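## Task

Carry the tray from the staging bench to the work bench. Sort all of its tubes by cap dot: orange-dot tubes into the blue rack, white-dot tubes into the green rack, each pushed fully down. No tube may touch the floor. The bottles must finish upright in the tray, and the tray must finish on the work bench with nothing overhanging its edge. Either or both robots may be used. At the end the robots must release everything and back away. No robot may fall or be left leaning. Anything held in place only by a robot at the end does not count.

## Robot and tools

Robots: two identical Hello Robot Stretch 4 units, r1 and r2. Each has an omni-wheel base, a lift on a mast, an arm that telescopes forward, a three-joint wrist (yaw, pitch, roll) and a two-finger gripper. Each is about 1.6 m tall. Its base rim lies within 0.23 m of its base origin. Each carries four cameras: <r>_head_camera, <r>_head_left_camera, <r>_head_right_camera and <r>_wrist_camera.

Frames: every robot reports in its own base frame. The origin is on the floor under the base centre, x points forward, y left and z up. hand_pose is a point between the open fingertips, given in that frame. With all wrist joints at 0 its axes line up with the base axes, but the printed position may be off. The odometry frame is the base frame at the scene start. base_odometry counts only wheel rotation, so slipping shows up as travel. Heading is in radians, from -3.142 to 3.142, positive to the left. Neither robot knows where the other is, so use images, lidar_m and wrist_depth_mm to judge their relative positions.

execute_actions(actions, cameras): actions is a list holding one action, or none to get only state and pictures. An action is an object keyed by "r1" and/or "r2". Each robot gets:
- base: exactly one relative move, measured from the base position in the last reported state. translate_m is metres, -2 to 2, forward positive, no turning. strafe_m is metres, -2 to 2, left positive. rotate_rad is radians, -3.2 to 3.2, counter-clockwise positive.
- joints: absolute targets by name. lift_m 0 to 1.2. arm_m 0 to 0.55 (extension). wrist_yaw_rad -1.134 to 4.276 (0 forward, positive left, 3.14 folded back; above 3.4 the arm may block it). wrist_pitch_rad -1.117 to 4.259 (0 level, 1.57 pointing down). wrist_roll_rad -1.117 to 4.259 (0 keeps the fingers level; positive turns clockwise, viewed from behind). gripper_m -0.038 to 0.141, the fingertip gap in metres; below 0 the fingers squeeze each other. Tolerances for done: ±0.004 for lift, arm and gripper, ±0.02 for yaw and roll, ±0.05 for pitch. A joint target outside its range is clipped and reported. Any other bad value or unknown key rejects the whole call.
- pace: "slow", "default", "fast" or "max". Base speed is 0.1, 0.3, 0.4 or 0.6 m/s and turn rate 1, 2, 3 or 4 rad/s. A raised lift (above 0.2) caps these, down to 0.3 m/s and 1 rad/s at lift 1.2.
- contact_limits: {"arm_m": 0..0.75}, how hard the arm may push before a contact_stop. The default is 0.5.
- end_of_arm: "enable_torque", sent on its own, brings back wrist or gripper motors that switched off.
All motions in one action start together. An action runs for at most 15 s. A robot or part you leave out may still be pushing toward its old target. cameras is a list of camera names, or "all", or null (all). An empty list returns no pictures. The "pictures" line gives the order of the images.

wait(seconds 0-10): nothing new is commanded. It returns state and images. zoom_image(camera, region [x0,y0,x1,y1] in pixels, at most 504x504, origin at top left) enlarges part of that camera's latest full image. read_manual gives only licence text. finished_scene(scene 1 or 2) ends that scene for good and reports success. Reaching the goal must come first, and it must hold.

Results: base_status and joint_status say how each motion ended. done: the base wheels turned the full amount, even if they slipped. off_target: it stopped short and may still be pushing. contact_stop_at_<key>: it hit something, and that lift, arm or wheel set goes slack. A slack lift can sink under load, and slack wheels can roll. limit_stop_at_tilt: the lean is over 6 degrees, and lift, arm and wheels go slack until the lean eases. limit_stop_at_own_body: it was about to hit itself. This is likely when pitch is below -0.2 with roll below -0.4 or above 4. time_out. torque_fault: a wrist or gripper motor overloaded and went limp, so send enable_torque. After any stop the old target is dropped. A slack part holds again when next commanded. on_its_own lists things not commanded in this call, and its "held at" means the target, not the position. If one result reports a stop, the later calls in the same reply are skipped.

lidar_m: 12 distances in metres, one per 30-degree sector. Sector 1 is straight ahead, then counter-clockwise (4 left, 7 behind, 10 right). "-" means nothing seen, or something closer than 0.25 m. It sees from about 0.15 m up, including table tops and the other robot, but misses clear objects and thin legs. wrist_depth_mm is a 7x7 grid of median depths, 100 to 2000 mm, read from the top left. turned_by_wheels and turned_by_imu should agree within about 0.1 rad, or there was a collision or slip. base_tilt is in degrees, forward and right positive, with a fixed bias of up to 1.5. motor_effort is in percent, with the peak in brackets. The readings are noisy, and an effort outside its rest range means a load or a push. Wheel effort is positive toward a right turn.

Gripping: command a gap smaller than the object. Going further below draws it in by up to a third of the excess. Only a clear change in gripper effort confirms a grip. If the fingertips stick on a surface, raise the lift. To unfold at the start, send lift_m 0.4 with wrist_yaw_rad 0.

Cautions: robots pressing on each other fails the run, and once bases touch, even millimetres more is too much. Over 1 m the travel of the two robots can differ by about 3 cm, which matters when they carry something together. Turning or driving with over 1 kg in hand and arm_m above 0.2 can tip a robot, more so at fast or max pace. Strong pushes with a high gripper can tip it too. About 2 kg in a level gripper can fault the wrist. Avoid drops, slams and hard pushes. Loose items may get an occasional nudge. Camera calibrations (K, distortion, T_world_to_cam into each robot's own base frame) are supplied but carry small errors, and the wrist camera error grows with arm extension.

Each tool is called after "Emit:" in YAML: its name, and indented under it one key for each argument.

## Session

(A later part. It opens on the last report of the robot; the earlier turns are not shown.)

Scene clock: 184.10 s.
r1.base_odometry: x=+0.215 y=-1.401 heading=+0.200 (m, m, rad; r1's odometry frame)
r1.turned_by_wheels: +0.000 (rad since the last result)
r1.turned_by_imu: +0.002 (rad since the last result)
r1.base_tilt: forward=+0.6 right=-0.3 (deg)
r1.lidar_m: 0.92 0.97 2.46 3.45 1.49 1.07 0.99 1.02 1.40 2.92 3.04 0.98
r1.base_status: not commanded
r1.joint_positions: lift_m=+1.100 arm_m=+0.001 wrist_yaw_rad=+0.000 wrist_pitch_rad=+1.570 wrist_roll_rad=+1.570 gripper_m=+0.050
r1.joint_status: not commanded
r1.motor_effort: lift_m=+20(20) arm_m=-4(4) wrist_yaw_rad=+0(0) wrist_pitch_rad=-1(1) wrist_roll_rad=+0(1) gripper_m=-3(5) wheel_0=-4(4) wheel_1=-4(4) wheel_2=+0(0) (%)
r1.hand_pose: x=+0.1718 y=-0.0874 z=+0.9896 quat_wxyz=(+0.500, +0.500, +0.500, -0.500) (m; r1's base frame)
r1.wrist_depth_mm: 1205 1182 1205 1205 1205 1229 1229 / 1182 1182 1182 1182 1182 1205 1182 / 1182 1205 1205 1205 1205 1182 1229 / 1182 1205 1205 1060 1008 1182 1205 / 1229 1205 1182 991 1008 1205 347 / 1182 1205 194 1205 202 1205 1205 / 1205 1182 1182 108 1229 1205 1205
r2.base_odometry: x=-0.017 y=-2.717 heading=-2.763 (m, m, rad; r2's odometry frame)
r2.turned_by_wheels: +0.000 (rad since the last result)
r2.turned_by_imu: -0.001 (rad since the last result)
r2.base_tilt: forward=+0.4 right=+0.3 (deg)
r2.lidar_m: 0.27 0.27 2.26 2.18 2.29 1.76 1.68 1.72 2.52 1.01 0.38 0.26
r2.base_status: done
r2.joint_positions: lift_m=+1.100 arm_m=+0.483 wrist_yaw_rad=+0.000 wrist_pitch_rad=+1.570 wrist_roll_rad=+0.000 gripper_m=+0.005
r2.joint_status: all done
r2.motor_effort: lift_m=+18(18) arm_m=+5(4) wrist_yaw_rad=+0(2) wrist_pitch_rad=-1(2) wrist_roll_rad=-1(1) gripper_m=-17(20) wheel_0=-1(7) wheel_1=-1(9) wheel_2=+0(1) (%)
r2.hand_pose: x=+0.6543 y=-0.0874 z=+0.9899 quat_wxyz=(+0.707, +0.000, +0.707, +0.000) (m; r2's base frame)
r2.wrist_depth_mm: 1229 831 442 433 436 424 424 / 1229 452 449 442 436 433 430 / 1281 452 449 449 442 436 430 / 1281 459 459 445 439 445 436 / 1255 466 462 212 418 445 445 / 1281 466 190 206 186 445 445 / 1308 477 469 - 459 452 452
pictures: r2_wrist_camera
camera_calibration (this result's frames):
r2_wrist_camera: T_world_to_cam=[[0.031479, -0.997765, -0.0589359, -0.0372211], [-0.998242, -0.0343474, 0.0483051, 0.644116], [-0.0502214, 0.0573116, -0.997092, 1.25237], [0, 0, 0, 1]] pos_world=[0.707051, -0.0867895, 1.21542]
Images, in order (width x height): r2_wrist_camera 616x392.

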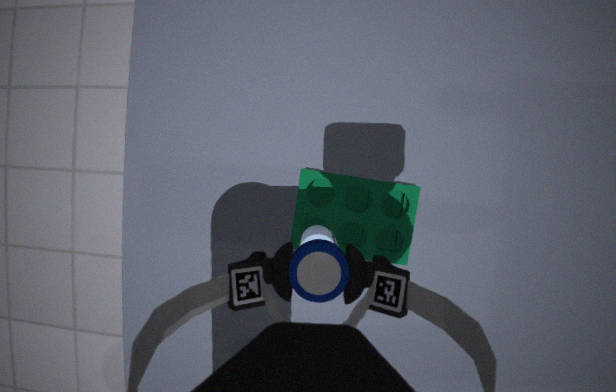

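Emit:
execute_actions:
  actions:
    - {"r2":{"joints":{"lift_m":0.98,"arm_m":0.479},"pace":"slow"}}
  cameras: ["r2_wrist_camera"]

Emit:
execute_actions:
  actions:
    - {"r2":{"joints":{"gripper_m":0.05}}}
  cameras: []

Emit:
execute_actions:
  actions:
    - {"r2":{"joints":{"lift_m":1.04}}}
  cameras: []

Emit:
execute_actions:
  actions:
    - {"r2":{"base":{"strafe_m":-0.545},"joints":{"arm_m":0.484,"wrist_roll_rad":1.57}}}
  cameras: ["r2_wrist_camera"]

Scene clock: 195.17 s.
r1.base_odometry: x=+0.215 y=-1.401 heading=+0.200 (m, m, rad; r1's odometry frame)
r1.turned_by_wheels: +0.000 (rad since the last result)
r1.turned_by_imu: +0.002 (rad since the last result)
r1.base_tilt: forward=+0.5 right=-0.3 (deg)
r1.lidar_m: 0.95 0.97 2.44 3.45 1.46 1.05 1.00 1.03 1.42 2.93 3.04 0.99
r1.base_status: not commanded
r1.joint_positions: lift_m=+1.100 arm_m=+0.001 wrist_yaw_rad=+0.000 wrist_pitch_rad=+1.570 wrist_roll_rad=+1.570 gripper_m=+0.050
r1.joint_status: not commanded
r1.motor_effort: lift_m=+20(20) arm_m=-5(4) wrist_yaw_rad=+0(0) wrist_pitch_rad=-1(1) wrist_roll_rad=+1(1) gripper_m=-2(4) wheel_0=-4(4) wheel_1=-4(4) wheel_2=+0(0) (%)
r1.hand_pose: x=+0.1718 y=-0.0874 z=+0.9896 quat_wxyz=(+0.500, +0.500, +0.500, -0.500) (m; r1's base frame)
r1.wrist_depth_mm: 1182 1205 1182 1205 1182 1205 1160 / 1182 1182 1205 1205 1229 1205 1229 / 1182 1182 1205 1205 1205 1205 1205 / 1205 1182 1205 1042 991 1229 1229 / 1205 1182 1229 1008 1008 1229 347 / 1205 1205 194 1205 201 1205 1229 / 1205 1205 1205 108 1205 1229 1229
r2.base_odometry: x=-0.017 y=-2.717 heading=-2.763 (m, m, rad; r2's odometry frame)
r2.turned_by_wheels: +0.000 (rad since the last result)
r2.turned_by_imu: -0.001 (rad since the last result)
r2.base_tilt: forward=+0.4 right=+0.3 (deg)
r2.lidar_m: 0.25 0.31 2.24 2.17 2.28 1.73 1.67 1.73 2.52 1.01 0.39 0.28
r2.base_status: not commanded
r2.joint_positions: lift_m=+0.980 arm_m=+0.480 wrist_yaw_rad=+0.000 wrist_pitch_rad=+1.570 wrist_roll_rad=+0.000 gripper_m=+0.005
r2.joint_status: all done
r2.motor_effort: lift_m=+18(16) arm_m=-5(6) wrist_yaw_rad=-2(0) wrist_pitch_rad=-2(2) wrist_roll_rad=-1(2) gripper_m=-18(17) wheel_0=-1(1) wheel_1=-1(1) wheel_2=+0(0) (%)
r2.hand_pose: x=+0.6510 y=-0.0874 z=+0.8699 quat_wxyz=(+0.707, +0.000, +0.707, +0.000) (m; r2's base frame)
r2.wrist_depth_mm: 1118 327 324 320 317 314 309 / 1118 330 327 324 322 315 314 / 1138 334 332 327 322 320 314 / 1138 338 334 324 322 322 319 / 1160 340 336 211 268 324 324 / 1138 342 190 206 185 327 327 / 768 347 345 - 336 330 329
pictures: r2_wrist_camera
camera_calibration (this result's frames):
r2_wrist_camera: T_world_to_cam=[[0.0314789, -0.997765, -0.0589359, -0.0441885], [-0.998242, -0.0343472, 0.0483052, 0.646643], [-0.0502215, 0.0573117, -0.997092, 1.13258], [0, 0, 0, 1]] pos_world=[0.703777, -0.0867895, 1.09545]
Images, in order (width x height): r2_wrist_camera 616x392.

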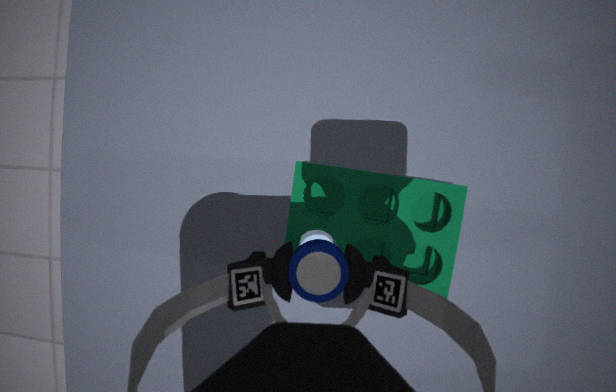

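Scene clock: 196.40 s.
r1.base_odometry: x=+0.215 y=-1.401 heading=+0.200 (m, m, rad; r1's odometry frame)
r1.turned_by_wheels: +0.000 (rad since the last result)
r1.turned_by_imu: +0.000 (rad since the last result)
r1.base_tilt: forward=+0.5 right=-0.4 (deg)
r1.lidar_m: 0.94 0.99 2.47 3.47 1.48 1.07 0.98 1.04 1.42 2.94 3.06 1.00
r1.base_status: not commanded
r1.joint_positions: lift_m=+1.100 arm_m=+0.001 wrist_yaw_rad=+0.000 wrist_pitch_rad=+1.570 wrist_roll_rad=+1.570 gripper_m=+0.050
r1.joint_status: not commanded
r1.motor_effort: lift_m=+20(20) arm_m=-4(4) wrist_yaw_rad=+0(1) wrist_pitch_rad=-1(0) wrist_roll_rad=+0(1) gripper_m=-3(4) wheel_0=-4(4) wheel_1=-4(4) wheel_2=+0(0) (%)
r1.hand_pose: x=+0.1718 y=-0.0874 z=+0.9896 quat_wxyz=(+0.500, +0.500, +0.500, -0.500) (m; r1's base frame)
r1.wrist_depth_mm: 1205 1160 1182 1182 1205 1182 1205 / 1205 1160 1182 1182 1182 1160 1205 / 1205 1182 1205 1205 1205 1182 1182 / 1205 1205 1182 1042 991 1205 1205 / 1205 1205 1205 1008 991 1229 347 / 1205 1205 194 1205 201 1205 1205 / 1205 1205 1229 108 1229 1205 1229
r2.base_odometry: x=-0.017 y=-2.717 heading=-2.763 (m, m, rad; r2's odometry frame)
r2.turned_by_wheels: +0.000 (rad since the last result)
r2.turned_by_imu: +0.000 (rad since the last result)
r2.base_tilt: forward=+0.4 right=+0.3 (deg)
r2.lidar_m: 0.27 0.27 2.25 2.19 2.29 1.75 1.67 1.75 2.51 1.03 0.37 0.28
r2.base_status: not commanded
r2.joint_positions: lift_m=+0.980 arm_m=+0.480 wrist_yaw_rad=+0.000 wrist_pitch_rad=+1.570 wrist_roll_rad=+0.000 gripper_m=+0.050
r2.joint_status: all done
r2.motor_effort: lift_m=+18(18) arm_m=-5(5) wrist_yaw_rad=+0(1) wrist_pitch_rad=-3(2) wrist_roll_rad=-2(2) gripper_m=-4(18) wheel_0=-1(1) wheel_1=-1(1) wheel_2=+0(0) (%)
r2.hand_pose: x=+0.6510 y=-0.0874 z=+0.8699 quat_wxyz=(+0.707, +0.000, +0.707, +0.000) (m; r2's base frame)
r2.wrist_depth_mm: 1118 325 324 320 320 315 310 / 1138 330 327 324 322 319 314 / 1118 336 330 327 320 319 317 / 1138 338 334 322 319 322 320 / 1160 343 338 220 268 324 324 / 1160 343 338 211 196 327 325 / 750 347 347 - 334 332 330
pictures: none
No camera images: the call's "cameras" was empty. Leave "cameras" out to get every camera's image.

Scene clock: 197.57 s.
r1.base_odometry: x=+0.215 y=-1.401 heading=+0.200 (m, m, rad; r1's odometry frame)
r1.turned_by_wheels: +0.000 (rad since the last result)
r1.turned_by_imu: +0.000 (rad since the last result)
r1.base_tilt: forward=+0.7 right=-0.2 (deg)
r1.lidar_m: 0.93 0.97 2.45 3.46 1.50 1.04 1.00 1.03 1.42 2.93 3.05 1.00
r1.base_status: not commanded
r1.joint_positions: lift_m=+1.100 arm_m=+0.001 wrist_yaw_rad=+0.000 wrist_pitch_rad=+1.570 wrist_roll_rad=+1.570 gripper_m=+0.050
r1.joint_status: not commanded
r1.motor_effort: lift_m=+20(20) arm_m=-5(4) wrist_yaw_rad=+0(1) wrist_pitch_rad=-1(1) wrist_roll_rad=+1(0) gripper_m=-4(3) wheel_0=-4(4) wheel_1=-4(4) wheel_2=+0(0) (%)
r1.hand_pose: x=+0.1718 y=-0.0874 z=+0.9896 quat_wxyz=(+0.500, +0.500, +0.500, -0.500) (m; r1's base frame)
r1.wrist_depth_mm: 1160 1182 1205 1182 1182 1182 1205 / 1205 1182 1182 1205 1205 1182 1205 / 1205 1182 1160 1182 1205 1205 1205 / 1205 1182 1182 1042 991 1205 1255 / 1205 1182 1182 1008 1008 1205 347 / 1205 1205 194 1205 200 1182 1205 / 1205 1205 1205 108 1229 1205 1229
r2.base_odometry: x=-0.017 y=-2.717 heading=-2.763 (m, m, rad; r2's odometry frame)
r2.turned_by_wheels: +0.000 (rad since the last result)
r2.turned_by_imu: +0.000 (rad since the last result)
r2.base_tilt: forward=+0.4 right=+0.3 (deg)
r2.lidar_m: 0.27 0.28 2.24 2.17 2.26 1.74 1.67 1.74 2.56 0.99 0.37 0.28
r2.base_status: not commanded
r2.joint_positions: lift_m=+1.040 arm_m=+0.480 wrist_yaw_rad=+0.000 wrist_pitch_rad=+1.570 wrist_roll_rad=+0.000 gripper_m=+0.050
r2.joint_status: all done
r2.motor_effort: lift_m=+22(22) arm_m=-6(5) wrist_yaw_rad=+2(1) wrist_pitch_rad=-2(2) wrist_roll_rad=-1(1) gripper_m=-4(5) wheel_0=-1(1) wheel_1=-1(1) wheel_2=+0(0) (%)
r2.hand_pose: x=+0.6510 y=-0.0874 z=+0.9296 quat_wxyz=(+0.707, +0.000, +0.707, +0.000) (m; r2's base frame)
r2.wrist_depth_mm: 1160 392 379 377 373 370 368 / 1205 389 387 384 379 370 370 / 1205 394 394 392 384 379 375 / 1182 402 397 357 329 377 377 / 1255 404 397 332 329 384 382 / 1205 407 399 397 195 389 387 / 1229 410 407 - 394 394 387
pictures: none
No camera images: the call's "cameras" was empty. Leave "cameras" out to get every camera's image.

Scene clock: 200.70 s.
r1.base_odometry: x=+0.215 y=-1.401 heading=+0.200 (m, m, rad; r1's odometry frame)
r1.turned_by_wheels: +0.000 (rad since the last result)
r1.turned_by_imu: +0.001 (rad since the last result)
r1.base_tilt: forward=+0.6 right=-0.2 (deg)
r1.lidar_m: 0.93 0.99 2.46 3.45 1.47 1.04 0.99 1.04 1.42 2.92 3.03 0.98
r1.base_status: not commanded
r1.joint_positions: lift_m=+1.100 arm_m=+0.001 wrist_yaw_rad=+0.000 wrist_pitch_rad=+1.570 wrist_roll_rad=+1.570 gripper_m=+0.050
r1.joint_status: not commanded
r1.motor_effort: lift_m=+20(20) arm_m=-5(4) wrist_yaw_rad=+1(1) wrist_pitch_rad=-1(1) wrist_roll_rad=+1(1) gripper_m=-3(4) wheel_0=-4(4) wheel_1=-4(4) wheel_2=+0(0) (%)
r1.hand_pose: x=+0.1718 y=-0.0874 z=+0.9896 quat_wxyz=(+0.500, +0.500, +0.500, -0.500) (m; r1's base frame)
r1.wrist_depth_mm: 1160 1182 1205 1205 1182 1182 1182 / 1182 1182 1182 1160 1205 1205 1205 / 1182 1205 1205 1182 1182 1182 1229 / 1182 1205 1229 1060 991 1205 1229 / 1205 1205 1205 991 1008 1205 347 / 1205 1205 194 1205 201 1229 1205 / 1205 1205 1205 108 1229 1205 1229
r2.base_odometry: x=-0.218 y=-2.211 heading=-2.763 (m, m, rad; r2's odometry frame)
r2.turned_by_wheels: +0.000 (rad since the last result)
r2.turned_by_imu: -0.002 (rad since the last result)
r2.base_tilt: forward=+0.4 right=+0.3 (deg)
r2.lidar_m: 0.25 0.27 0.38 2.73 2.39 1.71 1.69 1.79 2.54 2.46 0.37 0.27
r2.base_status: done
r2.joint_positions: lift_m=+1.040 arm_m=+0.483 wrist_yaw_rad=+0.000 wrist_pitch_rad=+1.570 wrist_roll_rad=+1.570 gripper_m=+0.050
r2.joint_status: all done
r2.motor_effort: lift_m=+23(22) arm_m=+5(5) wrist_yaw_rad=-3(1) wrist_pitch_rad=-2(2) wrist_roll_rad=+1(6) gripper_m=-3(3) wheel_0=+1(8) wheel_1=+2(7) wheel_2=+0(1) (%)
r2.hand_pose: x=+0.6543 y=-0.0874 z=+0.9296 quat_wxyz=(+0.501, +0.500, +0.500, -0.499) (m; r2's base frame)
r2.wrist_depth_mm: 387 250 276 355 345 362 340 / 392 392 370 357 377 375 338 / 397 389 387 384 379 379 359 / 399 392 389 387 389 379 359 / 402 394 392 329 387 349 332 / 404 397 322 270 196 253 241 / 407 404 402 - 397 314 -
pictures: r2_wrist_camera
camera_calibration (this result's frames):
r2_wrist_camera: T_world_to_cam=[[-0.997669, -0.0329517, -0.059758, 0.717692], [-0.0359081, 0.998148, 0.0490937, 0.106916], [0.0580297, 0.0511251, -0.997005, 1.12075], [0, 0, 0, 1]] pos_world=[0.654821, -0.140368, 1.15504]
Images, in order (width x height): r2_wrist_camera 616x392.

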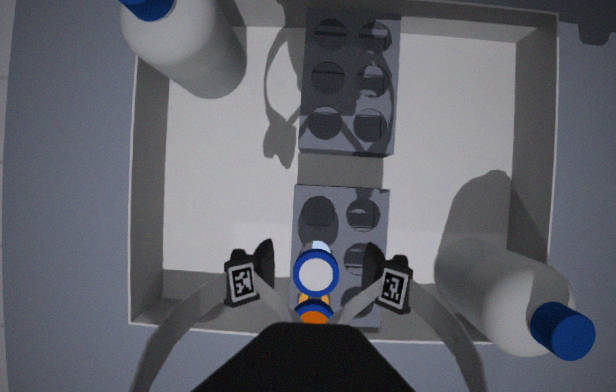

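Emit:
execute_actions:
  actions:
    - {"r2":{"base":{"strafe_m":0.017}}}
  cameras: []

Emit:
execute_actions:
  actions:
    - {"r2":{"joints":{"lift_m":0.985},"pace":"slow"}}
  cameras: ["r2_wrist_camera"]

Emit:
execute_actions:
  actions:
    - {"r2":{"joints":{"gripper_m":0.005}}}
  cameras: []

Emit:
execute_actions:
  actions:
    - {"r2":{"joints":{"lift_m":1.12}}}
  cameras: ["r2_wrist_camera"]

Emit:
execute_actions:
  actions:
    - {"r2":{"base":{"strafe_m":0.452},"joints":{"arm_m":0.468}}}
  cameras: ["r2_wrist_camera"]

Scene clock: 211.53 s.
r1.base_odometry: x=+0.215 y=-1.401 heading=+0.200 (m, m, rad; r1's odometry frame)
r1.turned_by_wheels: +0.000 (rad since the last result)
r1.turned_by_imu: +0.001 (rad since the last result)
r1.base_tilt: forward=+0.6 right=-0.4 (deg)
r1.lidar_m: 0.94 0.97 2.47 3.46 1.48 1.06 1.00 1.04 1.41 2.94 3.04 1.00
r1.base_status: not commanded
r1.joint_positions: lift_m=+1.100 arm_m=+0.001 wrist_yaw_rad=+0.000 wrist_pitch_rad=+1.570 wrist_roll_rad=+1.570 gripper_m=+0.050
r1.joint_status: not commanded
r1.motor_effort: lift_m=+20(20) arm_m=-4(4) wrist_yaw_rad=+1(0) wrist_pitch_rad=-1(1) wrist_roll_rad=+1(0) gripper_m=-5(1) wheel_0=-4(4) wheel_1=-4(4) wheel_2=+0(0) (%)
r1.hand_pose: x=+0.1718 y=-0.0874 z=+0.9896 quat_wxyz=(+0.500, +0.500, +0.500, -0.500) (m; r1's base frame)
r1.wrist_depth_mm: 1182 1182 1182 1182 1205 1205 1182 / 1205 1205 1182 1182 1229 1205 1205 / 1182 1205 1182 1182 1205 1205 1205 / 1205 1182 1182 1060 991 1205 1205 / 1182 1205 1205 991 991 1229 349 / 1182 1205 193 1182 201 1229 1229 / 1182 1229 1229 108 1229 1255 1205
r2.base_odometry: x=-0.212 y=-2.227 heading=-2.763 (m, m, rad; r2's odometry frame)
r2.turned_by_wheels: +0.000 (rad since the last result)
r2.turned_by_imu: -0.001 (rad since the last result)
r2.base_tilt: forward=+0.4 right=+0.3 (deg)
r2.lidar_m: 0.25 0.28 0.38 2.70 2.37 1.73 1.69 1.79 2.52 2.49 0.38 0.26
r2.base_status: done
r2.joint_positions: lift_m=+1.040 arm_m=+0.483 wrist_yaw_rad=+0.000 wrist_pitch_rad=+1.570 wrist_roll_rad=+1.570 gripper_m=+0.050
r2.joint_status: not commanded
r2.motor_effort: lift_m=+22(22) arm_m=+5(5) wrist_yaw_rad=+0(0) wrist_pitch_rad=-2(2) wrist_roll_rad=+1(0) gripper_m=-5(4) wheel_0=-3(7) wheel_1=+0(8) wheel_2=+0(1) (%)
r2.hand_pose: x=+0.6543 y=-0.0874 z=+0.9296 quat_wxyz=(+0.501, +0.500, +0.500, -0.499) (m; r2's base frame)
r2.wrist_depth_mm: 392 384 296 366 359 377 338 / 394 392 384 377 375 377 342 / 394 392 389 387 382 382 362 / 399 392 389 329 387 382 359 / 404 394 394 322 382 300 255 / 404 402 330 268 196 256 233 / 407 402 399 - 394 389 394
pictures: none
No camera images: the call's "cameras" was empty. Leave "cameras" out to get every camera's image.

Scene clock: 212.87 s.
r1.base_odometry: x=+0.215 y=-1.401 heading=+0.200 (m, m, rad; r1's odometry frame)
r1.turned_by_wheels: +0.000 (rad since the last result)
r1.turned_by_imu: +0.000 (rad since the last result)
r1.base_tilt: forward=+0.5 right=-0.3 (deg)
r1.lidar_m: 0.94 0.99 2.45 3.45 1.49 1.05 0.99 1.05 1.40 2.93 3.04 0.98
r1.base_status: not commanded
r1.joint_positions: lift_m=+1.100 arm_m=+0.001 wrist_yaw_rad=+0.000 wrist_pitch_rad=+1.570 wrist_roll_rad=+1.570 gripper_m=+0.050
r1.joint_status: not commanded
r1.motor_effort: lift_m=+20(20) arm_m=-5(5) wrist_yaw_rad=+1(0) wrist_pitch_rad=-1(1) wrist_roll_rad=+0(0) gripper_m=-3(3) wheel_0=-4(4) wheel_1=-4(4) wheel_2=+0(0) (%)
r1.hand_pose: x=+0.1718 y=-0.0874 z=+0.9896 quat_wxyz=(+0.500, +0.500, +0.500, -0.500) (m; r1's base frame)
r1.wrist_depth_mm: 1160 1182 1182 1182 1182 1182 1205 / 1205 1182 1182 1205 1182 1205 1205 / 1182 1182 1182 1205 1182 1205 1182 / 1182 1205 1182 1042 1008 1229 1229 / 1205 1205 1182 991 991 1229 349 / 1205 1205 194 1182 202 1229 1229 / 1182 1205 1205 109 1229 1182 1229
r2.base_odometry: x=-0.212 y=-2.227 heading=-2.763 (m, m, rad; r2's odometry frame)
r2.turned_by_wheels: +0.000 (rad since the last result)
r2.turned_by_imu: +0.000 (rad since the last result)
r2.base_tilt: forward=+0.4 right=+0.3 (deg)
r2.lidar_m: 0.25 0.28 0.39 2.69 2.38 1.74 1.69 1.79 2.51 2.50 0.37 0.27
r2.base_status: not commanded
r2.joint_positions: lift_m=+0.985 arm_m=+0.483 wrist_yaw_rad=+0.000 wrist_pitch_rad=+1.570 wrist_roll_rad=+1.570 gripper_m=+0.050
r2.joint_status: all done
r2.motor_effort: lift_m=+18(21) arm_m=+5(5) wrist_yaw_rad=+0(2) wrist_pitch_rad=-2(2) wrist_roll_rad=+1(1) gripper_m=-3(5) wheel_0=-3(3) wheel_1=+0(0) wheel_2=+0(0) (%)
r2.hand_pose: x=+0.6543 y=-0.0874 z=+0.8749 quat_wxyz=(+0.501, +0.500, +0.500, -0.499) (m; r2's base frame)
r2.wrist_depth_mm: 334 264 296 320 296 324 319 / 338 332 330 325 298 324 320 / 342 334 332 330 329 327 319 / 342 320 336 329 327 327 317 / 343 324 338 220 306 301 229 / 345 291 279 214 196 247 201 / 347 347 343 - 309 260 -
pictures: r2_wrist_camera
camera_calibration (this result's frames):
r2_wrist_camera: T_world_to_cam=[[-0.997669, -0.0329506, -0.059758, 0.714434], [-0.035907, 0.998149, 0.0490937, 0.109597], [0.0580297, 0.051125, -0.997005, 1.0663], [0, 0, 0, 1]] pos_world=[0.654827, -0.140368, 1.10042]
Images, in order (width x height): r2_wrist_camera 616x392.

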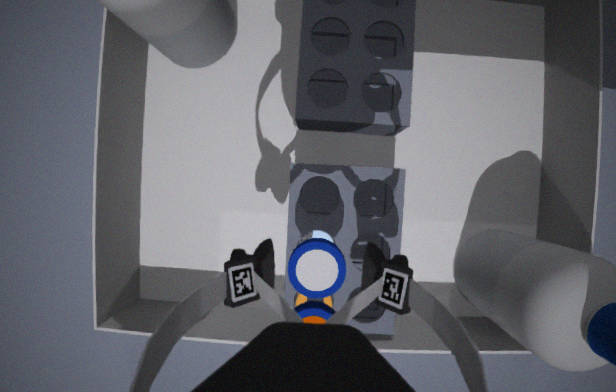

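Scene clock: 214.10 s.
r1.base_odometry: x=+0.215 y=-1.401 heading=+0.200 (m, m, rad; r1's odometry frame)
r1.turned_by_wheels: +0.000 (rad since the last result)
r1.turned_by_imu: +0.000 (rad since the last result)
r1.base_tilt: forward=+0.7 right=-0.3 (deg)
r1.lidar_m: 0.93 0.96 2.46 3.46 1.50 1.05 0.99 1.03 1.40 2.92 3.02 1.00
r1.base_status: not commanded
r1.joint_positions: lift_m=+1.100 arm_m=+0.001 wrist_yaw_rad=+0.000 wrist_pitch_rad=+1.570 wrist_roll_rad=+1.570 gripper_m=+0.050
r1.joint_status: not commanded
r1.motor_effort: lift_m=+20(20) arm_m=-4(4) wrist_yaw_rad=+0(0) wrist_pitch_rad=-1(1) wrist_roll_rad=+0(0) gripper_m=-2(3) wheel_0=-4(4) wheel_1=-4(4) wheel_2=+0(0) (%)
r1.hand_pose: x=+0.1718 y=-0.0874 z=+0.9896 quat_wxyz=(+0.500, +0.500, +0.500, -0.500) (m; r1's base frame)
r1.wrist_depth_mm: 1182 1205 1205 1182 1205 1182 1205 / 1182 1182 1205 1205 1182 1182 1205 / 1205 1160 1205 1205 1182 1182 1182 / 1182 1205 1229 1060 976 1205 1205 / 1205 1205 1182 1008 1008 1205 347 / 1205 1205 194 1205 202 1205 1205 / 1205 1205 1229 108 1255 1229 1229
r2.base_odometry: x=-0.212 y=-2.227 heading=-2.763 (m, m, rad; r2's odometry frame)
r2.turned_by_wheels: +0.000 (rad since the last result)
r2.turned_by_imu: +0.000 (rad since the last result)
r2.base_tilt: forward=+0.4 right=+0.3 (deg)
r2.lidar_m: 0.25 0.27 0.38 2.70 2.37 1.72 1.71 1.78 2.52 2.51 0.38 0.26
r2.base_status: not commanded
r2.joint_positions: lift_m=+0.985 arm_m=+0.483 wrist_yaw_rad=+0.000 wrist_pitch_rad=+1.570 wrist_roll_rad=+1.570 gripper_m=+0.005
r2.joint_status: all done
r2.motor_effort: lift_m=+18(18) arm_m=+5(5) wrist_yaw_rad=+0(1) wrist_pitch_rad=-2(2) wrist_roll_rad=+1(1) gripper_m=-17(19) wheel_0=-3(3) wheel_1=+0(0) wheel_2=+0(0) (%)
r2.hand_pose: x=+0.6543 y=-0.0874 z=+0.8749 quat_wxyz=(+0.501, +0.500, +0.500, -0.499) (m; r2's base frame)
r2.wrist_depth_mm: 334 264 296 322 296 322 317 / 338 329 332 324 297 325 319 / 338 334 332 334 329 329 320 / 342 320 334 329 327 330 317 / 345 324 338 212 303 300 231 / 343 283 190 206 185 236 201 / 349 345 345 - 309 277 -
pictures: none
No camera images: the call's "cameras" was empty. Leave "cameras" out to get every camera's image.

Scene clock: 215.73 s.
r1.base_odometry: x=+0.215 y=-1.401 heading=+0.200 (m, m, rad; r1's odometry frame)
r1.turned_by_wheels: +0.000 (rad since the last result)
r1.turned_by_imu: +0.001 (rad since the last result)
r1.base_tilt: forward=+0.6 right=-0.2 (deg)
r1.lidar_m: 0.94 0.99 2.47 3.46 1.47 1.06 0.99 1.03 1.41 2.92 3.03 0.99
r1.base_status: not commanded
r1.joint_positions: lift_m=+1.100 arm_m=+0.001 wrist_yaw_rad=+0.000 wrist_pitch_rad=+1.570 wrist_roll_rad=+1.570 gripper_m=+0.050
r1.joint_status: not commanded
r1.motor_effort: lift_m=+20(20) arm_m=-5(4) wrist_yaw_rad=+0(1) wrist_pitch_rad=-1(1) wrist_roll_rad=+1(0) gripper_m=-3(4) wheel_0=-4(4) wheel_1=-4(4) wheel_2=+0(0) (%)
r1.hand_pose: x=+0.1718 y=-0.0874 z=+0.9896 quat_wxyz=(+0.500, +0.500, +0.500, -0.500) (m; r1's base frame)
r1.wrist_depth_mm: 1182 1182 1182 1205 1182 1229 1205 / 1160 1182 1205 1205 1205 1182 1182 / 1205 1182 1182 1205 1182 1182 1205 / 1182 1229 1182 1042 1008 1229 1229 / 1205 1182 1205 1008 1008 1229 349 / 1182 1205 194 1205 201 1205 1229 / 1205 1205 1205 108 1205 1205 1205
r2.base_odometry: x=-0.212 y=-2.227 heading=-2.763 (m, m, rad; r2's odometry frame)
r2.turned_by_wheels: +0.000 (rad since the last result)
r2.turned_by_imu: +0.000 (rad since the last result)
r2.base_tilt: forward=+0.4 right=+0.3 (deg)
r2.lidar_m: 0.25 0.27 0.35 2.71 2.37 1.71 1.69 1.79 2.49 2.51 0.38 0.27
r2.base_status: not commanded
r2.joint_positions: lift_m=+1.120 arm_m=+0.483 wrist_yaw_rad=+0.000 wrist_pitch_rad=+1.570 wrist_roll_rad=+1.570 gripper_m=+0.005
r2.joint_status: all done
r2.motor_effort: lift_m=+22(24) arm_m=+4(5) wrist_yaw_rad=+1(2) wrist_pitch_rad=-2(2) wrist_roll_rad=+1(1) gripper_m=-20(18) wheel_0=-3(3) wheel_1=+0(0) wheel_2=+0(0) (%)
r2.hand_pose: x=+0.6543 y=-0.0874 z=+1.0095 quat_wxyz=(+0.501, +0.500, +0.500, -0.499) (m; r2's base frame)
r2.wrist_depth_mm: 473 469 320 424 430 436 452 / 473 469 427 433 455 459 459 / 477 469 466 466 459 455 459 / 477 473 466 466 466 459 462 / 484 480 469 211 439 330 466 / 488 480 190 205 186 334 469 / 488 484 480 - 477 473 466
pictures: r2_wrist_camera
camera_calibration (this result's frames):
r2_wrist_camera: T_world_to_cam=[[-0.997665, -0.0329492, -0.0598156, 0.722552], [-0.0359085, 0.998149, 0.0490916, 0.102993], [0.0580873, 0.0511249, -0.997002, 1.20044], [0, 0, 0, 1]] pos_world=[0.654833, -0.140368, 1.23501]
Images, in order (width x height): r2_wrist_camera 616x392.

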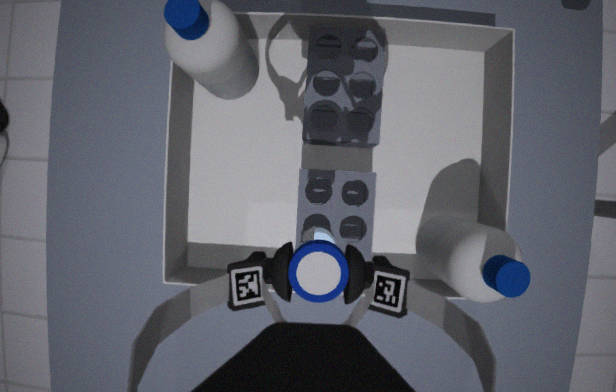

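Scene clock: 218.57 s.
r1.base_odometry: x=+0.215 y=-1.401 heading=+0.200 (m, m, rad; r1's odometry frame)
r1.turned_by_wheels: +0.000 (rad since the last result)
r1.turned_by_imu: +0.001 (rad since the last result)
r1.base_tilt: forward=+0.6 right=-0.3 (deg)
r1.lidar_m: 0.94 0.98 2.48 3.46 1.48 1.06 0.99 1.04 1.41 2.92 3.04 1.01
r1.base_status: not commanded
r1.joint_positions: lift_m=+1.100 arm_m=+0.001 wrist_yaw_rad=+0.000 wrist_pitch_rad=+1.570 wrist_roll_rad=+1.570 gripper_m=+0.050
r1.joint_status: not commanded
r1.motor_effort: lift_m=+20(20) arm_m=-4(4) wrist_yaw_rad=+0(0) wrist_pitch_rad=-2(1) wrist_roll_rad=+0(0) gripper_m=-4(4) wheel_0=-4(4) wheel_1=-4(4) wheel_2=+0(0) (%)
r1.hand_pose: x=+0.1718 y=-0.0874 z=+0.9896 quat_wxyz=(+0.500, +0.500, +0.500, -0.500) (m; r1's base frame)
r1.wrist_depth_mm: 1182 1182 1205 1160 1182 1182 1205 / 1182 1182 1205 1182 1229 1205 1205 / 1205 1205 1182 1205 1205 1205 1205 / 1205 1182 1182 1060 991 1205 1205 / 1229 1182 1182 991 991 1182 349 / 1182 1205 195 1229 201 1205 1229 / 1182 1205 1205 108 1229 1229 1229
r2.base_odometry: x=-0.045 y=-2.647 heading=-2.763 (m, m, rad; r2's odometry frame)
r2.turned_by_wheels: +0.000 (rad since the last result)
r2.turned_by_imu: +0.000 (rad since the last result)
r2.base_tilt: forward=+0.4 right=+0.3 (deg)
r2.lidar_m: 0.25 0.28 2.34 2.24 2.34 1.75 1.67 1.73 2.52 1.00 0.39 0.26
r2.base_status: done
r2.joint_positions: lift_m=+1.120 arm_m=+0.469 wrist_yaw_rad=+0.000 wrist_pitch_rad=+1.570 wrist_roll_rad=+1.570 gripper_m=+0.005
r2.joint_status: all done
r2.motor_effort: lift_m=+22(22) arm_m=-5(7) wrist_yaw_rad=+1(1) wrist_pitch_rad=-2(2) wrist_roll_rad=+1(1) gripper_m=-18(19) wheel_0=-2(10) wheel_1=-1(7) wheel_2=+0(1) (%)
r2.hand_pose: x=+0.6400 y=-0.0874 z=+1.0095 quat_wxyz=(+0.501, +0.500, +0.500, -0.499) (m; r2's base frame)
r2.wrist_depth_mm: 466 466 459 466 459 455 452 / 473 469 466 466 466 459 459 / 480 469 473 466 466 462 462 / 480 480 473 469 466 466 462 / 477 480 473 211 469 466 466 / 484 484 190 205 186 473 473 / 484 484 480 - 477 473 473
pictures: r2_wrist_camera
camera_calibration (this result's frames):
r2_wrist_camera: T_world_to_cam=[[-0.997666, -0.0329266, -0.0598162, 0.708267], [-0.0358859, 0.998149, 0.0490916, 0.102464], [0.0580891, 0.0511236, -0.997002, 1.20128], [0, 0, 0, 1]] pos_world=[0.64051, -0.140368, 1.23502]
Images, in order (width x height): r2_wrist_camera 616x392.

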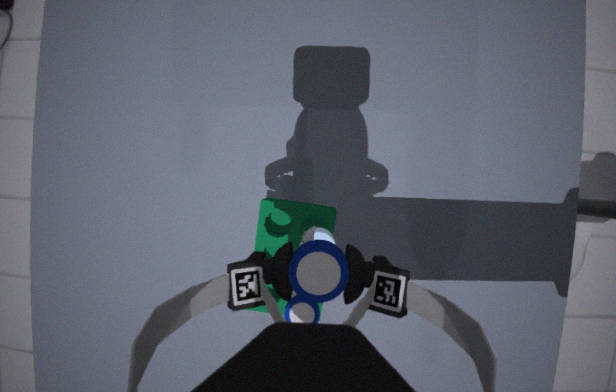

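Emit:
execute_actions:
  actions:
    - {"r2":{"base":{"strafe_m":0.002},"joints":{"lift_m":0.98,"arm_m":0.474},"pace":"slow"}}
  cameras: ["r2_wrist_camera"]

Emit:
execute_actions:
  actions:
    - {"r2":{"joints":{"gripper_m":0.05}}}
  cameras: []

Emit:
execute_actions:
  actions:
    - {"r2":{"joints":{"lift_m":1.04}}}
  cameras: []

Emit:
execute_actions:
  actions:
    - {"r2":{"base":{"strafe_m":-0.414},"joints":{"arm_m":0.487}}}
  cameras: ["r2_wrist_camera"]

Scene clock: 238.20 s.
r1.base_odometry: x=+0.215 y=-1.401 heading=+0.200 (m, m, rad; r1's odometry frame)
r1.turned_by_wheels: +0.000 (rad since the last result)
r1.turned_by_imu: +0.002 (rad since the last result)
r1.base_tilt: forward=+0.6 right=-0.2 (deg)
r1.lidar_m: 0.94 0.98 2.47 3.45 1.49 1.06 0.99 1.04 1.41 2.93 3.02 1.00
r1.base_status: not commanded
r1.joint_positions: lift_m=+1.100 arm_m=+0.001 wrist_yaw_rad=+0.000 wrist_pitch_rad=+1.570 wrist_roll_rad=+1.570 gripper_m=+0.050
r1.joint_status: not commanded
r1.motor_effort: lift_m=+20(20) arm_m=-4(4) wrist_yaw_rad=+0(0) wrist_pitch_rad=-1(1) wrist_roll_rad=+0(0) gripper_m=-1(5) wheel_0=-4(4) wheel_1=-4(4) wheel_2=+0(0) (%)
r1.hand_pose: x=+0.1718 y=-0.0874 z=+0.9896 quat_wxyz=(+0.500, +0.500, +0.500, -0.500) (m; r1's base frame)
r1.wrist_depth_mm: 1205 1182 1182 1205 1205 1229 1182 / 1205 1182 1182 1182 1182 1160 1182 / 1205 1182 1205 1205 1205 1205 1182 / 1182 1205 1229 1042 991 1229 1182 / 1205 1182 1205 991 1008 1205 347 / 1205 1182 193 1229 201 1205 1229 / 1182 1229 1205 108 1229 1205 1229
r2.base_odometry: x=-0.044 y=-2.649 heading=-2.763 (m, m, rad; r2's odometry frame)
r2.turned_by_wheels: +0.000 (rad since the last result)
r2.turned_by_imu: -0.001 (rad since the last result)
r2.base_tilt: forward=+0.4 right=+0.3 (deg)
r2.lidar_m: 0.25 0.29 2.33 2.25 2.35 1.75 1.67 1.74 2.50 1.03 0.38 0.28
r2.base_status: done
r2.joint_positions: lift_m=+0.980 arm_m=+0.473 wrist_yaw_rad=+0.000 wrist_pitch_rad=+1.570 wrist_roll_rad=+1.570 gripper_m=+0.005
r2.joint_status: all done
r2.motor_effort: lift_m=+18(24) arm_m=+5(4) wrist_yaw_rad=+1(1) wrist_pitch_rad=-2(2) wrist_roll_rad=+1(0) gripper_m=-18(17) wheel_0=-1(7) wheel_1=-1(3) wheel_2=+0(2) (%)
r2.hand_pose: x=+0.6443 y=-0.0874 z=+0.8699 quat_wxyz=(+0.501, +0.500, +0.500, -0.499) (m; r2's base frame)
r2.wrist_depth_mm: 329 327 325 325 322 322 320 / 330 330 329 329 324 322 322 / 332 330 330 329 327 324 325 / 338 332 332 329 330 325 325 / 340 336 332 211 330 329 327 / 345 340 189 206 187 329 329 / 343 342 342 - 334 332 330
pictures: r2_wrist_camera
camera_calibration (this result's frames):
r2_wrist_camera: T_world_to_cam=[[-0.997666, -0.0329262, -0.0598163, 0.704202], [-0.0358855, 0.998149, 0.0490916, 0.109472], [0.0580892, 0.0511236, -0.997002, 1.06184], [0, 0, 0, 1]] pos_world=[0.644805, -0.140368, 1.0954]
Images, in order (width x height): r2_wrist_camera 616x392.

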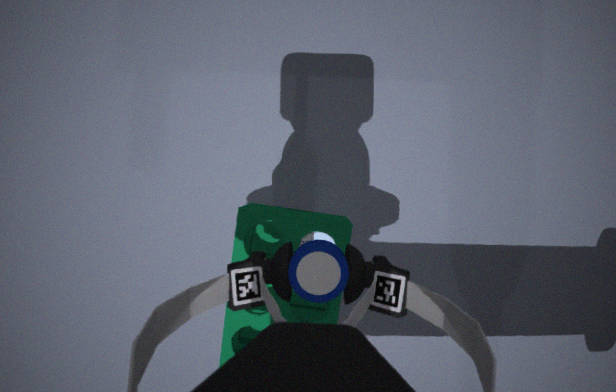

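Scene clock: 239.43 s.
r1.base_odometry: x=+0.215 y=-1.401 heading=+0.200 (m, m, rad; r1's odometry frame)
r1.turned_by_wheels: +0.000 (rad since the last result)
r1.turned_by_imu: +0.000 (rad since the last result)
r1.base_tilt: forward=+0.6 right=-0.2 (deg)
r1.lidar_m: 0.91 0.96 2.46 3.47 1.47 1.06 1.00 1.05 1.43 2.91 3.05 1.00
r1.base_status: not commanded
r1.joint_positions: lift_m=+1.100 arm_m=+0.001 wrist_yaw_rad=+0.000 wrist_pitch_rad=+1.570 wrist_roll_rad=+1.570 gripper_m=+0.050
r1.joint_status: not commanded
r1.motor_effort: lift_m=+20(20) arm_m=-4(4) wrist_yaw_rad=+0(1) wrist_pitch_rad=-1(0) wrist_roll_rad=+0(1) gripper_m=-3(3) wheel_0=-4(4) wheel_1=-4(4) wheel_2=+0(0) (%)
r1.hand_pose: x=+0.1718 y=-0.0874 z=+0.9896 quat_wxyz=(+0.500, +0.500, +0.500, -0.500) (m; r1's base frame)
r1.wrist_depth_mm: 1205 1182 1182 1205 1182 1205 1205 / 1205 1182 1205 1205 1205 1182 1182 / 1182 1182 1205 1160 1205 1205 1182 / 1229 1182 1205 1025 991 1182 1205 / 1182 1182 1182 1008 1008 1229 345 / 1229 1205 193 1229 202 1205 1229 / 1205 1229 1229 108 1229 1205 1229
r2.base_odometry: x=-0.044 y=-2.649 heading=-2.763 (m, m, rad; r2's odometry frame)
r2.turned_by_wheels: +0.000 (rad since the last result)
r2.turned_by_imu: +0.000 (rad since the last result)
r2.base_tilt: forward=+0.4 right=+0.3 (deg)
r2.lidar_m: 0.26 0.27 2.31 2.25 2.36 1.74 1.68 1.76 2.48 1.02 0.35 0.29
r2.base_status: not commanded
r2.joint_positions: lift_m=+0.980 arm_m=+0.473 wrist_yaw_rad=+0.000 wrist_pitch_rad=+1.570 wrist_roll_rad=+1.570 gripper_m=+0.050
r2.joint_status: all done
r2.motor_effort: lift_m=+18(18) arm_m=+5(4) wrist_yaw_rad=+1(2) wrist_pitch_rad=-2(2) wrist_roll_rad=+0(1) gripper_m=-3(19) wheel_0=-1(1) wheel_1=-1(1) wheel_2=+0(0) (%)
r2.hand_pose: x=+0.6443 y=-0.0874 z=+0.8699 quat_wxyz=(+0.501, +0.500, +0.500, -0.499) (m; r2's base frame)
r2.wrist_depth_mm: 330 329 325 325 322 319 319 / 330 332 329 325 325 322 320 / 334 334 330 329 325 327 322 / 338 336 332 329 329 325 325 / 340 334 334 216 329 327 325 / 343 340 276 211 196 330 329 / 343 342 340 - 334 332 332
pictures: none
No camera images: the call's "cameras" was empty. Leave "cameras" out to get every camera's image.

Scene clock: 240.60 s.
r1.base_odometry: x=+0.215 y=-1.401 heading=+0.200 (m, m, rad; r1's odometry frame)
r1.turned_by_wheels: +0.000 (rad since the last result)
r1.turned_by_imu: +0.000 (rad since the last result)
r1.base_tilt: forward=+0.6 right=-0.2 (deg)
r1.lidar_m: 0.94 0.96 2.46 3.47 1.47 1.07 1.00 1.02 1.40 2.93 3.05 1.00
r1.base_status: not commanded
r1.joint_positions: lift_m=+1.100 arm_m=+0.001 wrist_yaw_rad=+0.000 wrist_pitch_rad=+1.570 wrist_roll_rad=+1.570 gripper_m=+0.050
r1.joint_status: not commanded
r1.motor_effort: lift_m=+20(20) arm_m=-4(5) wrist_yaw_rad=+1(0) wrist_pitch_rad=-2(1) wrist_roll_rad=+1(1) gripper_m=-4(4) wheel_0=-4(4) wheel_1=-4(4) wheel_2=+0(0) (%)
r1.hand_pose: x=+0.1718 y=-0.0874 z=+0.9896 quat_wxyz=(+0.500, +0.500, +0.500, -0.500) (m; r1's base frame)
r1.wrist_depth_mm: 1182 1182 1182 1205 1205 1205 1205 / 1182 1229 1182 1205 1205 1205 1205 / 1182 1182 1205 1205 1205 1205 1205 / 1182 1205 1182 1060 991 1205 1205 / 1205 1182 1182 1008 1008 1205 349 / 1205 1205 194 1205 201 1205 1229 / 1229 1182 1229 109 1205 1229 1205
r2.base_odometry: x=-0.044 y=-2.649 heading=-2.763 (m, m, rad; r2's odometry frame)
r2.turned_by_wheels: +0.000 (rad since the last result)
r2.turned_by_imu: +0.000 (rad since the last result)
r2.base_tilt: forward=+0.4 right=+0.3 (deg)
r2.lidar_m: 0.26 0.27 2.33 2.24 2.35 1.74 1.69 1.75 2.48 1.01 0.41 0.28
r2.base_status: not commanded
r2.joint_positions: lift_m=+1.040 arm_m=+0.473 wrist_yaw_rad=+0.000 wrist_pitch_rad=+1.570 wrist_roll_rad=+1.570 gripper_m=+0.050
r2.joint_status: all done
r2.motor_effort: lift_m=+22(24) arm_m=+5(4) wrist_yaw_rad=+0(0) wrist_pitch_rad=-2(2) wrist_roll_rad=+1(0) gripper_m=-4(3) wheel_0=-1(1) wheel_1=-1(1) wheel_2=+0(0) (%)
r2.hand_pose: x=+0.6443 y=-0.0874 z=+0.9295 quat_wxyz=(+0.501, +0.500, +0.500, -0.499) (m; r2's base frame)
r2.wrist_depth_mm: 389 387 387 382 382 377 377 / 394 389 389 387 382 379 379 / 394 392 389 387 387 382 379 / 399 392 394 389 384 387 384 / 399 397 394 330 389 389 389 / 404 399 332 332 196 387 389 / 407 404 402 - 397 394 392
pictures: none
No camera images: the call's "cameras" was empty. Leave "cameras" out to get every camera's image.

Scene clock: 243.30 s.
r1.base_odometry: x=+0.215 y=-1.401 heading=+0.200 (m, m, rad; r1's odometry frame)
r1.turned_by_wheels: +0.000 (rad since the last result)
r1.turned_by_imu: +0.001 (rad since the last result)
r1.base_tilt: forward=+0.6 right=-0.3 (deg)
r1.lidar_m: 0.93 0.99 2.45 3.44 1.49 1.06 0.98 1.03 1.39 2.92 3.04 1.00
r1.base_status: not commanded
r1.joint_positions: lift_m=+1.100 arm_m=+0.001 wrist_yaw_rad=+0.000 wrist_pitch_rad=+1.570 wrist_roll_rad=+1.570 gripper_m=+0.050
r1.joint_status: not commanded
r1.motor_effort: lift_m=+20(20) arm_m=-5(4) wrist_yaw_rad=+0(0) wrist_pitch_rad=-1(1) wrist_roll_rad=+1(0) gripper_m=-3(2) wheel_0=-4(4) wheel_1=-4(4) wheel_2=+0(0) (%)
r1.hand_pose: x=+0.1718 y=-0.0874 z=+0.9896 quat_wxyz=(+0.500, +0.500, +0.500, -0.500) (m; r1's base frame)
r1.wrist_depth_mm: 1182 1160 1205 1205 1182 1182 1182 / 1182 1205 1182 1182 1205 1205 1182 / 1205 1205 1182 1205 1229 1205 1205 / 1182 1160 1205 1060 1008 1182 1205 / 1182 1205 1205 991 1008 1205 351 / 1205 1182 193 1229 200 1205 1205 / 1205 1205 1205 108 1205 1229 1205
r2.base_odometry: x=-0.197 y=-2.264 heading=-2.763 (m, m, rad; r2's odometry frame)
r2.turned_by_wheels: +0.000 (rad since the last result)
r2.turned_by_imu: -0.002 (rad since the last result)
r2.base_tilt: forward=+0.4 right=+0.3 (deg)
r2.lidar_m: 0.25 0.28 0.41 2.66 2.35 1.71 1.67 1.79 2.53 2.52 0.37 0.27
r2.base_status: done
r2.joint_positions: lift_m=+1.040 arm_m=+0.486 wrist_yaw_rad=+0.000 wrist_pitch_rad=+1.570 wrist_roll_rad=+1.570 gripper_m=+0.050
r2.joint_status: all done
r2.motor_effort: lift_m=+22(22) arm_m=+5(5) wrist_yaw_rad=+1(2) wrist_pitch_rad=-2(2) wrist_roll_rad=+1(1) gripper_m=-3(4) wheel_0=+1(10) wheel_1=+0(8) wheel_2=+0(1) (%)
r2.hand_pose: x=+0.6573 y=-0.0874 z=+0.9296 quat_wxyz=(+0.501, +0.500, +0.500, -0.499) (m; r2's base frame)
r2.wrist_depth_mm: 389 387 373 353 364 375 322 / 389 387 387 384 377 377 324 / 394 394 389 382 379 379 343 / 397 389 392 382 384 355 285 / 399 397 389 317 382 298 241 / 404 399 397 394 196 389 387 / 407 402 402 - 397 392 392
pictures: r2_wrist_camera
camera_calibration (this result's frames):
r2_wrist_camera: T_world_to_cam=[[-0.997663, -0.0329551, -0.0598465, 0.720797], [-0.0359159, 0.998148, 0.0490906, 0.107033], [0.0581179, 0.0511253, -0.997, 1.12052], [0, 0, 0, 1]] pos_world=[0.657835, -0.140368, 1.15504]
Images, in order (width x height): r2_wrist_camera 616x392.

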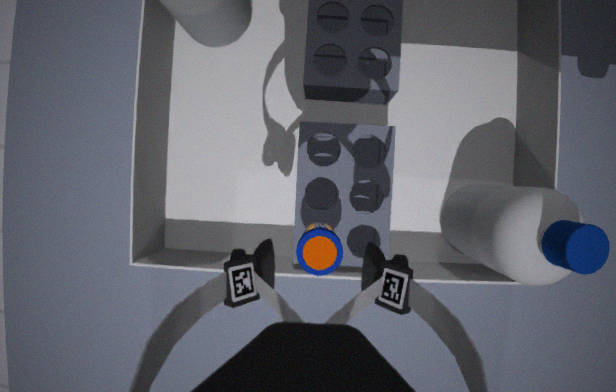

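Emit:
execute_actions:
  actions:
    - {"r2":{"joints":{"lift_m":0.985},"pace":"slow"}}
  cameras: []

Emit:
execute_actions:
  actions:
    - {"r2":{"joints":{"gripper_m":0.005}}}
  cameras: []

Emit:
execute_actions:
  actions:
    - {"r2":{"joints":{"lift_m":1.12}}}
  cameras: []

Emit:
execute_actions:
  actions:
    - {"r2":{"base":{"strafe_m":-0.525},"joints":{"arm_m":0.46,"wrist_roll_rad":0}}}
  cameras: ["r2_wrist_camera"]

Scene clock: 260.33 s.
r1.base_odometry: x=+0.215 y=-1.401 heading=+0.200 (m, m, rad; r1's odometry frame)
r1.turned_by_wheels: +0.000 (rad since the last result)
r1.turned_by_imu: +0.002 (rad since the last result)
r1.base_tilt: forward=+0.6 right=-0.2 (deg)
r1.lidar_m: 0.94 0.97 2.49 3.44 1.48 1.04 1.00 1.05 1.39 2.94 3.05 1.00
r1.base_status: not commanded
r1.joint_positions: lift_m=+1.100 arm_m=+0.001 wrist_yaw_rad=+0.000 wrist_pitch_rad=+1.570 wrist_roll_rad=+1.570 gripper_m=+0.050
r1.joint_status: not commanded
r1.motor_effort: lift_m=+20(20) arm_m=-4(4) wrist_yaw_rad=+0(0) wrist_pitch_rad=-1(1) wrist_roll_rad=+0(0) gripper_m=-4(1) wheel_0=-4(4) wheel_1=-4(4) wheel_2=+0(0) (%)
r1.hand_pose: x=+0.1718 y=-0.0874 z=+0.9896 quat_wxyz=(+0.500, +0.500, +0.500, -0.500) (m; r1's base frame)
r1.wrist_depth_mm: 1182 1182 1205 1205 1182 1182 1182 / 1182 1205 1182 1205 1182 1182 1205 / 1205 1182 1205 1160 1205 1182 1205 / 1205 1182 1205 1060 991 1205 1205 / 1205 1229 1205 1008 991 1205 347 / 1205 1182 193 1205 200 1229 1205 / 1182 1205 1229 108 1205 1205 1229
r2.base_odometry: x=-0.197 y=-2.264 heading=-2.763 (m, m, rad; r2's odometry frame)
r2.turned_by_wheels: +0.000 (rad since the last result)
r2.turned_by_imu: -0.001 (rad since the last result)
r2.base_tilt: forward=+0.4 right=+0.3 (deg)
r2.lidar_m: 0.25 0.27 0.39 2.68 2.39 1.74 1.69 1.80 2.52 2.53 0.36 0.27
r2.base_status: not commanded
r2.joint_positions: lift_m=+0.985 arm_m=+0.486 wrist_yaw_rad=+0.000 wrist_pitch_rad=+1.570 wrist_roll_rad=+1.570 gripper_m=+0.050
r2.joint_status: all done
r2.motor_effort: lift_m=+18(19) arm_m=+4(4) wrist_yaw_rad=+1(0) wrist_pitch_rad=-1(2) wrist_roll_rad=+0(1) gripper_m=-4(2) wheel_0=+1(1) wheel_1=+0(0) wheel_2=+0(0) (%)
r2.hand_pose: x=+0.6573 y=-0.0874 z=+0.8749 quat_wxyz=(+0.501, +0.500, +0.500, -0.499) (m; r2's base frame)
r2.wrist_depth_mm: 334 319 329 322 297 325 320 / 338 325 329 329 327 325 320 / 342 332 334 325 300 327 322 / 342 334 334 327 327 329 229 / 345 320 336 225 329 297 204 / 347 345 265 213 196 301 334 / 351 347 345 - 340 340 336
pictures: none
No camera images: the call's "cameras" was empty. Leave "cameras" out to get every camera's image.

Scene clock: 261.57 s.
r1.base_odometry: x=+0.215 y=-1.401 heading=+0.200 (m, m, rad; r1's odometry frame)
r1.turned_by_wheels: +0.000 (rad since the last result)
r1.turned_by_imu: +0.000 (rad since the last result)
r1.base_tilt: forward=+0.6 right=-0.2 (deg)
r1.lidar_m: 0.93 0.96 2.47 3.45 1.50 1.07 0.99 1.06 1.38 2.94 3.03 0.99
r1.base_status: not commanded
r1.joint_positions: lift_m=+1.100 arm_m=+0.001 wrist_yaw_rad=+0.000 wrist_pitch_rad=+1.570 wrist_roll_rad=+1.570 gripper_m=+0.050
r1.joint_status: not commanded
r1.motor_effort: lift_m=+20(20) arm_m=-5(4) wrist_yaw_rad=+0(1) wrist_pitch_rad=-1(1) wrist_roll_rad=+0(1) gripper_m=-4(5) wheel_0=-4(4) wheel_1=-4(4) wheel_2=+0(0) (%)
r1.hand_pose: x=+0.1718 y=-0.0874 z=+0.9896 quat_wxyz=(+0.500, +0.500, +0.500, -0.500) (m; r1's base frame)
r1.wrist_depth_mm: 1182 1182 1182 1182 1182 1205 1205 / 1182 1182 1182 1182 1205 1182 1205 / 1182 1182 1182 1205 1182 1182 1229 / 1182 1205 1205 1042 991 1182 1229 / 1182 1205 1205 991 991 1205 349 / 1182 1205 194 1182 201 1205 1205 / 1205 1205 1229 108 1205 1229 1205
r2.base_odometry: x=-0.197 y=-2.264 heading=-2.763 (m, m, rad; r2's odometry frame)
r2.turned_by_wheels: +0.000 (rad since the last result)
r2.turned_by_imu: +0.000 (rad since the last result)
r2.base_tilt: forward=+0.4 right=+0.3 (deg)
r2.lidar_m: 0.25 0.28 0.38 2.66 2.36 1.72 1.70 1.79 2.53 2.52 0.38 0.27
r2.base_status: not commanded
r2.joint_positions: lift_m=+0.985 arm_m=+0.486 wrist_yaw_rad=+0.000 wrist_pitch_rad=+1.570 wrist_roll_rad=+1.570 gripper_m=+0.005
r2.joint_status: all done
r2.motor_effort: lift_m=+18(17) arm_m=+4(5) wrist_yaw_rad=-1(1) wrist_pitch_rad=-2(2) wrist_roll_rad=+1(0) gripper_m=-19(20) wheel_0=+1(1) wheel_1=+0(0) wheel_2=+0(0) (%)
r2.hand_pose: x=+0.6573 y=-0.0874 z=+0.8749 quat_wxyz=(+0.501, +0.500, +0.500, -0.499) (m; r2's base frame)
r2.wrist_depth_mm: 336 317 329 320 297 324 320 / 336 325 329 327 327 324 322 / 340 334 332 325 300 325 322 / 340 334 334 327 327 327 229 / 345 320 334 213 327 300 204 / 347 342 190 206 186 298 334 / 351 345 345 - 340 338 334
pictures: none
No camera images: the call's "cameras" was empty. Leave "cameras" out to get every camera's image.

Scene clock: 263.20 s.
r1.base_odometry: x=+0.215 y=-1.401 heading=+0.200 (m, m, rad; r1's odometry frame)
r1.turned_by_wheels: +0.000 (rad since the last result)
r1.turned_by_imu: +0.001 (rad since the last result)
r1.base_tilt: forward=+0.5 right=-0.3 (deg)
r1.lidar_m: 0.95 0.97 2.47 3.46 1.48 1.08 1.00 1.04 1.42 2.94 3.04 1.00
r1.base_status: not commanded
r1.joint_positions: lift_m=+1.100 arm_m=+0.001 wrist_yaw_rad=+0.000 wrist_pitch_rad=+1.570 wrist_roll_rad=+1.570 gripper_m=+0.050
r1.joint_status: not commanded
r1.motor_effort: lift_m=+20(20) arm_m=-4(5) wrist_yaw_rad=+0(1) wrist_pitch_rad=-1(1) wrist_roll_rad=-1(1) gripper_m=-3(5) wheel_0=-4(4) wheel_1=-4(4) wheel_2=+0(0) (%)
r1.hand_pose: x=+0.1718 y=-0.0874 z=+0.9896 quat_wxyz=(+0.500, +0.500, +0.500, -0.500) (m; r1's base frame)
r1.wrist_depth_mm: 1205 1182 1182 1205 1205 1182 1182 / 1182 1205 1205 1182 1182 1182 1205 / 1182 1205 1182 1205 1205 1205 1229 / 1205 1205 1182 1042 991 1205 1182 / 1205 1205 1160 991 991 1205 347 / 1205 1229 193 1229 200 1205 1229 / 1182 1205 1205 109 1205 1229 1229
r2.base_odometry: x=-0.197 y=-2.264 heading=-2.763 (m, m, rad; r2's odometry frame)
r2.turned_by_wheels: +0.000 (rad since the last result)
r2.turned_by_imu: +0.000 (rad since the last result)
r2.base_tilt: forward=+0.4 right=+0.3 (deg)
r2.lidar_m: 0.25 0.28 0.38 2.65 2.37 1.75 1.70 1.79 2.51 2.54 0.36 0.26
r2.base_status: not commanded
r2.joint_positions: lift_m=+1.120 arm_m=+0.486 wrist_yaw_rad=+0.000 wrist_pitch_rad=+1.570 wrist_roll_rad=+1.570 gripper_m=+0.005
r2.joint_status: all done
r2.motor_effort: lift_m=+22(25) arm_m=+5(5) wrist_yaw_rad=+0(2) wrist_pitch_rad=-2(2) wrist_roll_rad=+1(1) gripper_m=-18(17) wheel_0=+1(1) wheel_1=+0(0) wheel_2=+0(0) (%)
r2.hand_pose: x=+0.6573 y=-0.0874 z=+1.0095 quat_wxyz=(+0.501, +0.500, +0.500, -0.499) (m; r2's base frame)
r2.wrist_depth_mm: 854 469 373 455 452 449 455 / 473 473 466 455 459 459 459 / 477 473 466 462 466 462 459 / 484 473 469 462 462 359 462 / 488 480 473 213 442 377 466 / 492 484 190 206 187 473 469 / 492 488 484 - 477 477 477
pictures: none
No camera images: the call's "cameras" was empty. Leave "cameras" out to get every camera's image.

Scene clock: 266.27 s.
r1.base_odometry: x=+0.215 y=-1.401 heading=+0.200 (m, m, rad; r1's odometry frame)
r1.turned_by_wheels: +0.000 (rad since the last result)
r1.turned_by_imu: +0.001 (rad since the last result)
r1.base_tilt: forward=+0.5 right=-0.2 (deg)
r1.lidar_m: 0.94 0.96 2.48 3.45 1.49 1.07 0.99 1.05 1.38 2.93 3.01 1.00
r1.base_status: not commanded
r1.joint_positions: lift_m=+1.100 arm_m=+0.001 wrist_yaw_rad=+0.000 wrist_pitch_rad=+1.570 wrist_roll_rad=+1.570 gripper_m=+0.050
r1.joint_status: not commanded
r1.motor_effort: lift_m=+20(20) arm_m=-4(5) wrist_yaw_rad=-1(1) wrist_pitch_rad=-1(1) wrist_roll_rad=-1(0) gripper_m=-5(3) wheel_0=-4(4) wheel_1=-4(4) wheel_2=+0(0) (%)
r1.hand_pose: x=+0.1718 y=-0.0874 z=+0.9896 quat_wxyz=(+0.500, +0.500, +0.500, -0.500) (m; r1's base frame)
r1.wrist_depth_mm: 1182 1160 1182 1182 1205 1182 1182 / 1182 1205 1205 1182 1205 1205 1205 / 1182 1205 1205 1205 1205 1205 1205 / 1229 1182 1205 1042 991 1205 1205 / 1229 1205 1205 991 991 1182 349 / 1205 1229 194 1182 201 1205 1205 / 1205 1205 1205 108 1229 1229 1205
r2.base_odometry: x=-0.391 y=-1.776 heading=-2.763 (m, m, rad; r2's odometry frame)
r2.turned_by_wheels: +0.000 (rad since the last result)
r2.turned_by_imu: -0.002 (rad since the last result)
r2.base_tilt: forward=+0.3 right=+0.3 (deg)
r2.lidar_m: 0.25 0.25 0.37 1.11 2.42 1.75 1.70 1.81 2.52 2.00 0.34 0.25
r2.base_status: done
r2.joint_positions: lift_m=+1.120 arm_m=+0.461 wrist_yaw_rad=+0.000 wrist_pitch_rad=+1.570 wrist_roll_rad=+0.000 gripper_m=+0.005
r2.joint_status: all done
r2.motor_effort: lift_m=+22(23) arm_m=-5(4) wrist_yaw_rad=+2(1) wrist_pitch_rad=-2(2) wrist_roll_rad=-1(7) gripper_m=-16(17) wheel_0=+1(9) wheel_1=+2(10) wheel_2=+0(0) (%)
r2.hand_pose: x=+0.6320 y=-0.0874 z=+1.0095 quat_wxyz=(+0.707, +0.000, +0.707, +0.000) (m; r2's base frame)
r2.wrist_depth_mm: 469 466 459 455 449 449 1160 / 338 452 469 466 455 449 1160 / 480 473 473 466 462 455 1160 / 445 473 477 413 459 455 1182 / 488 477 484 213 469 462 1205 / 496 469 189 206 186 473 1255 / 455 480 492 - 484 477 1255
pictures: r2_wrist_camera
camera_calibration (this result's frames):
r2_wrist_camera: T_world_to_cam=[[0.0313432, -0.99777, -0.0589339, -0.0352778], [-0.99825, -0.0342077, 0.048241, 0.620988], [-0.0501494, 0.0573187, -0.997096, 1.27079], [0, 0, 0, 1]] pos_world=[0.684736, -0.0867969, 1.23507]
Images, in order (width x height): r2_wrist_camera 616x392.

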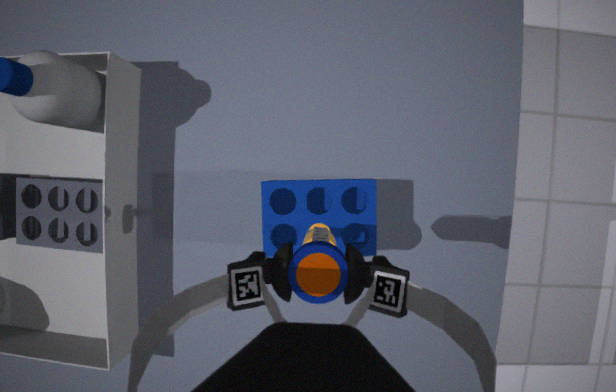

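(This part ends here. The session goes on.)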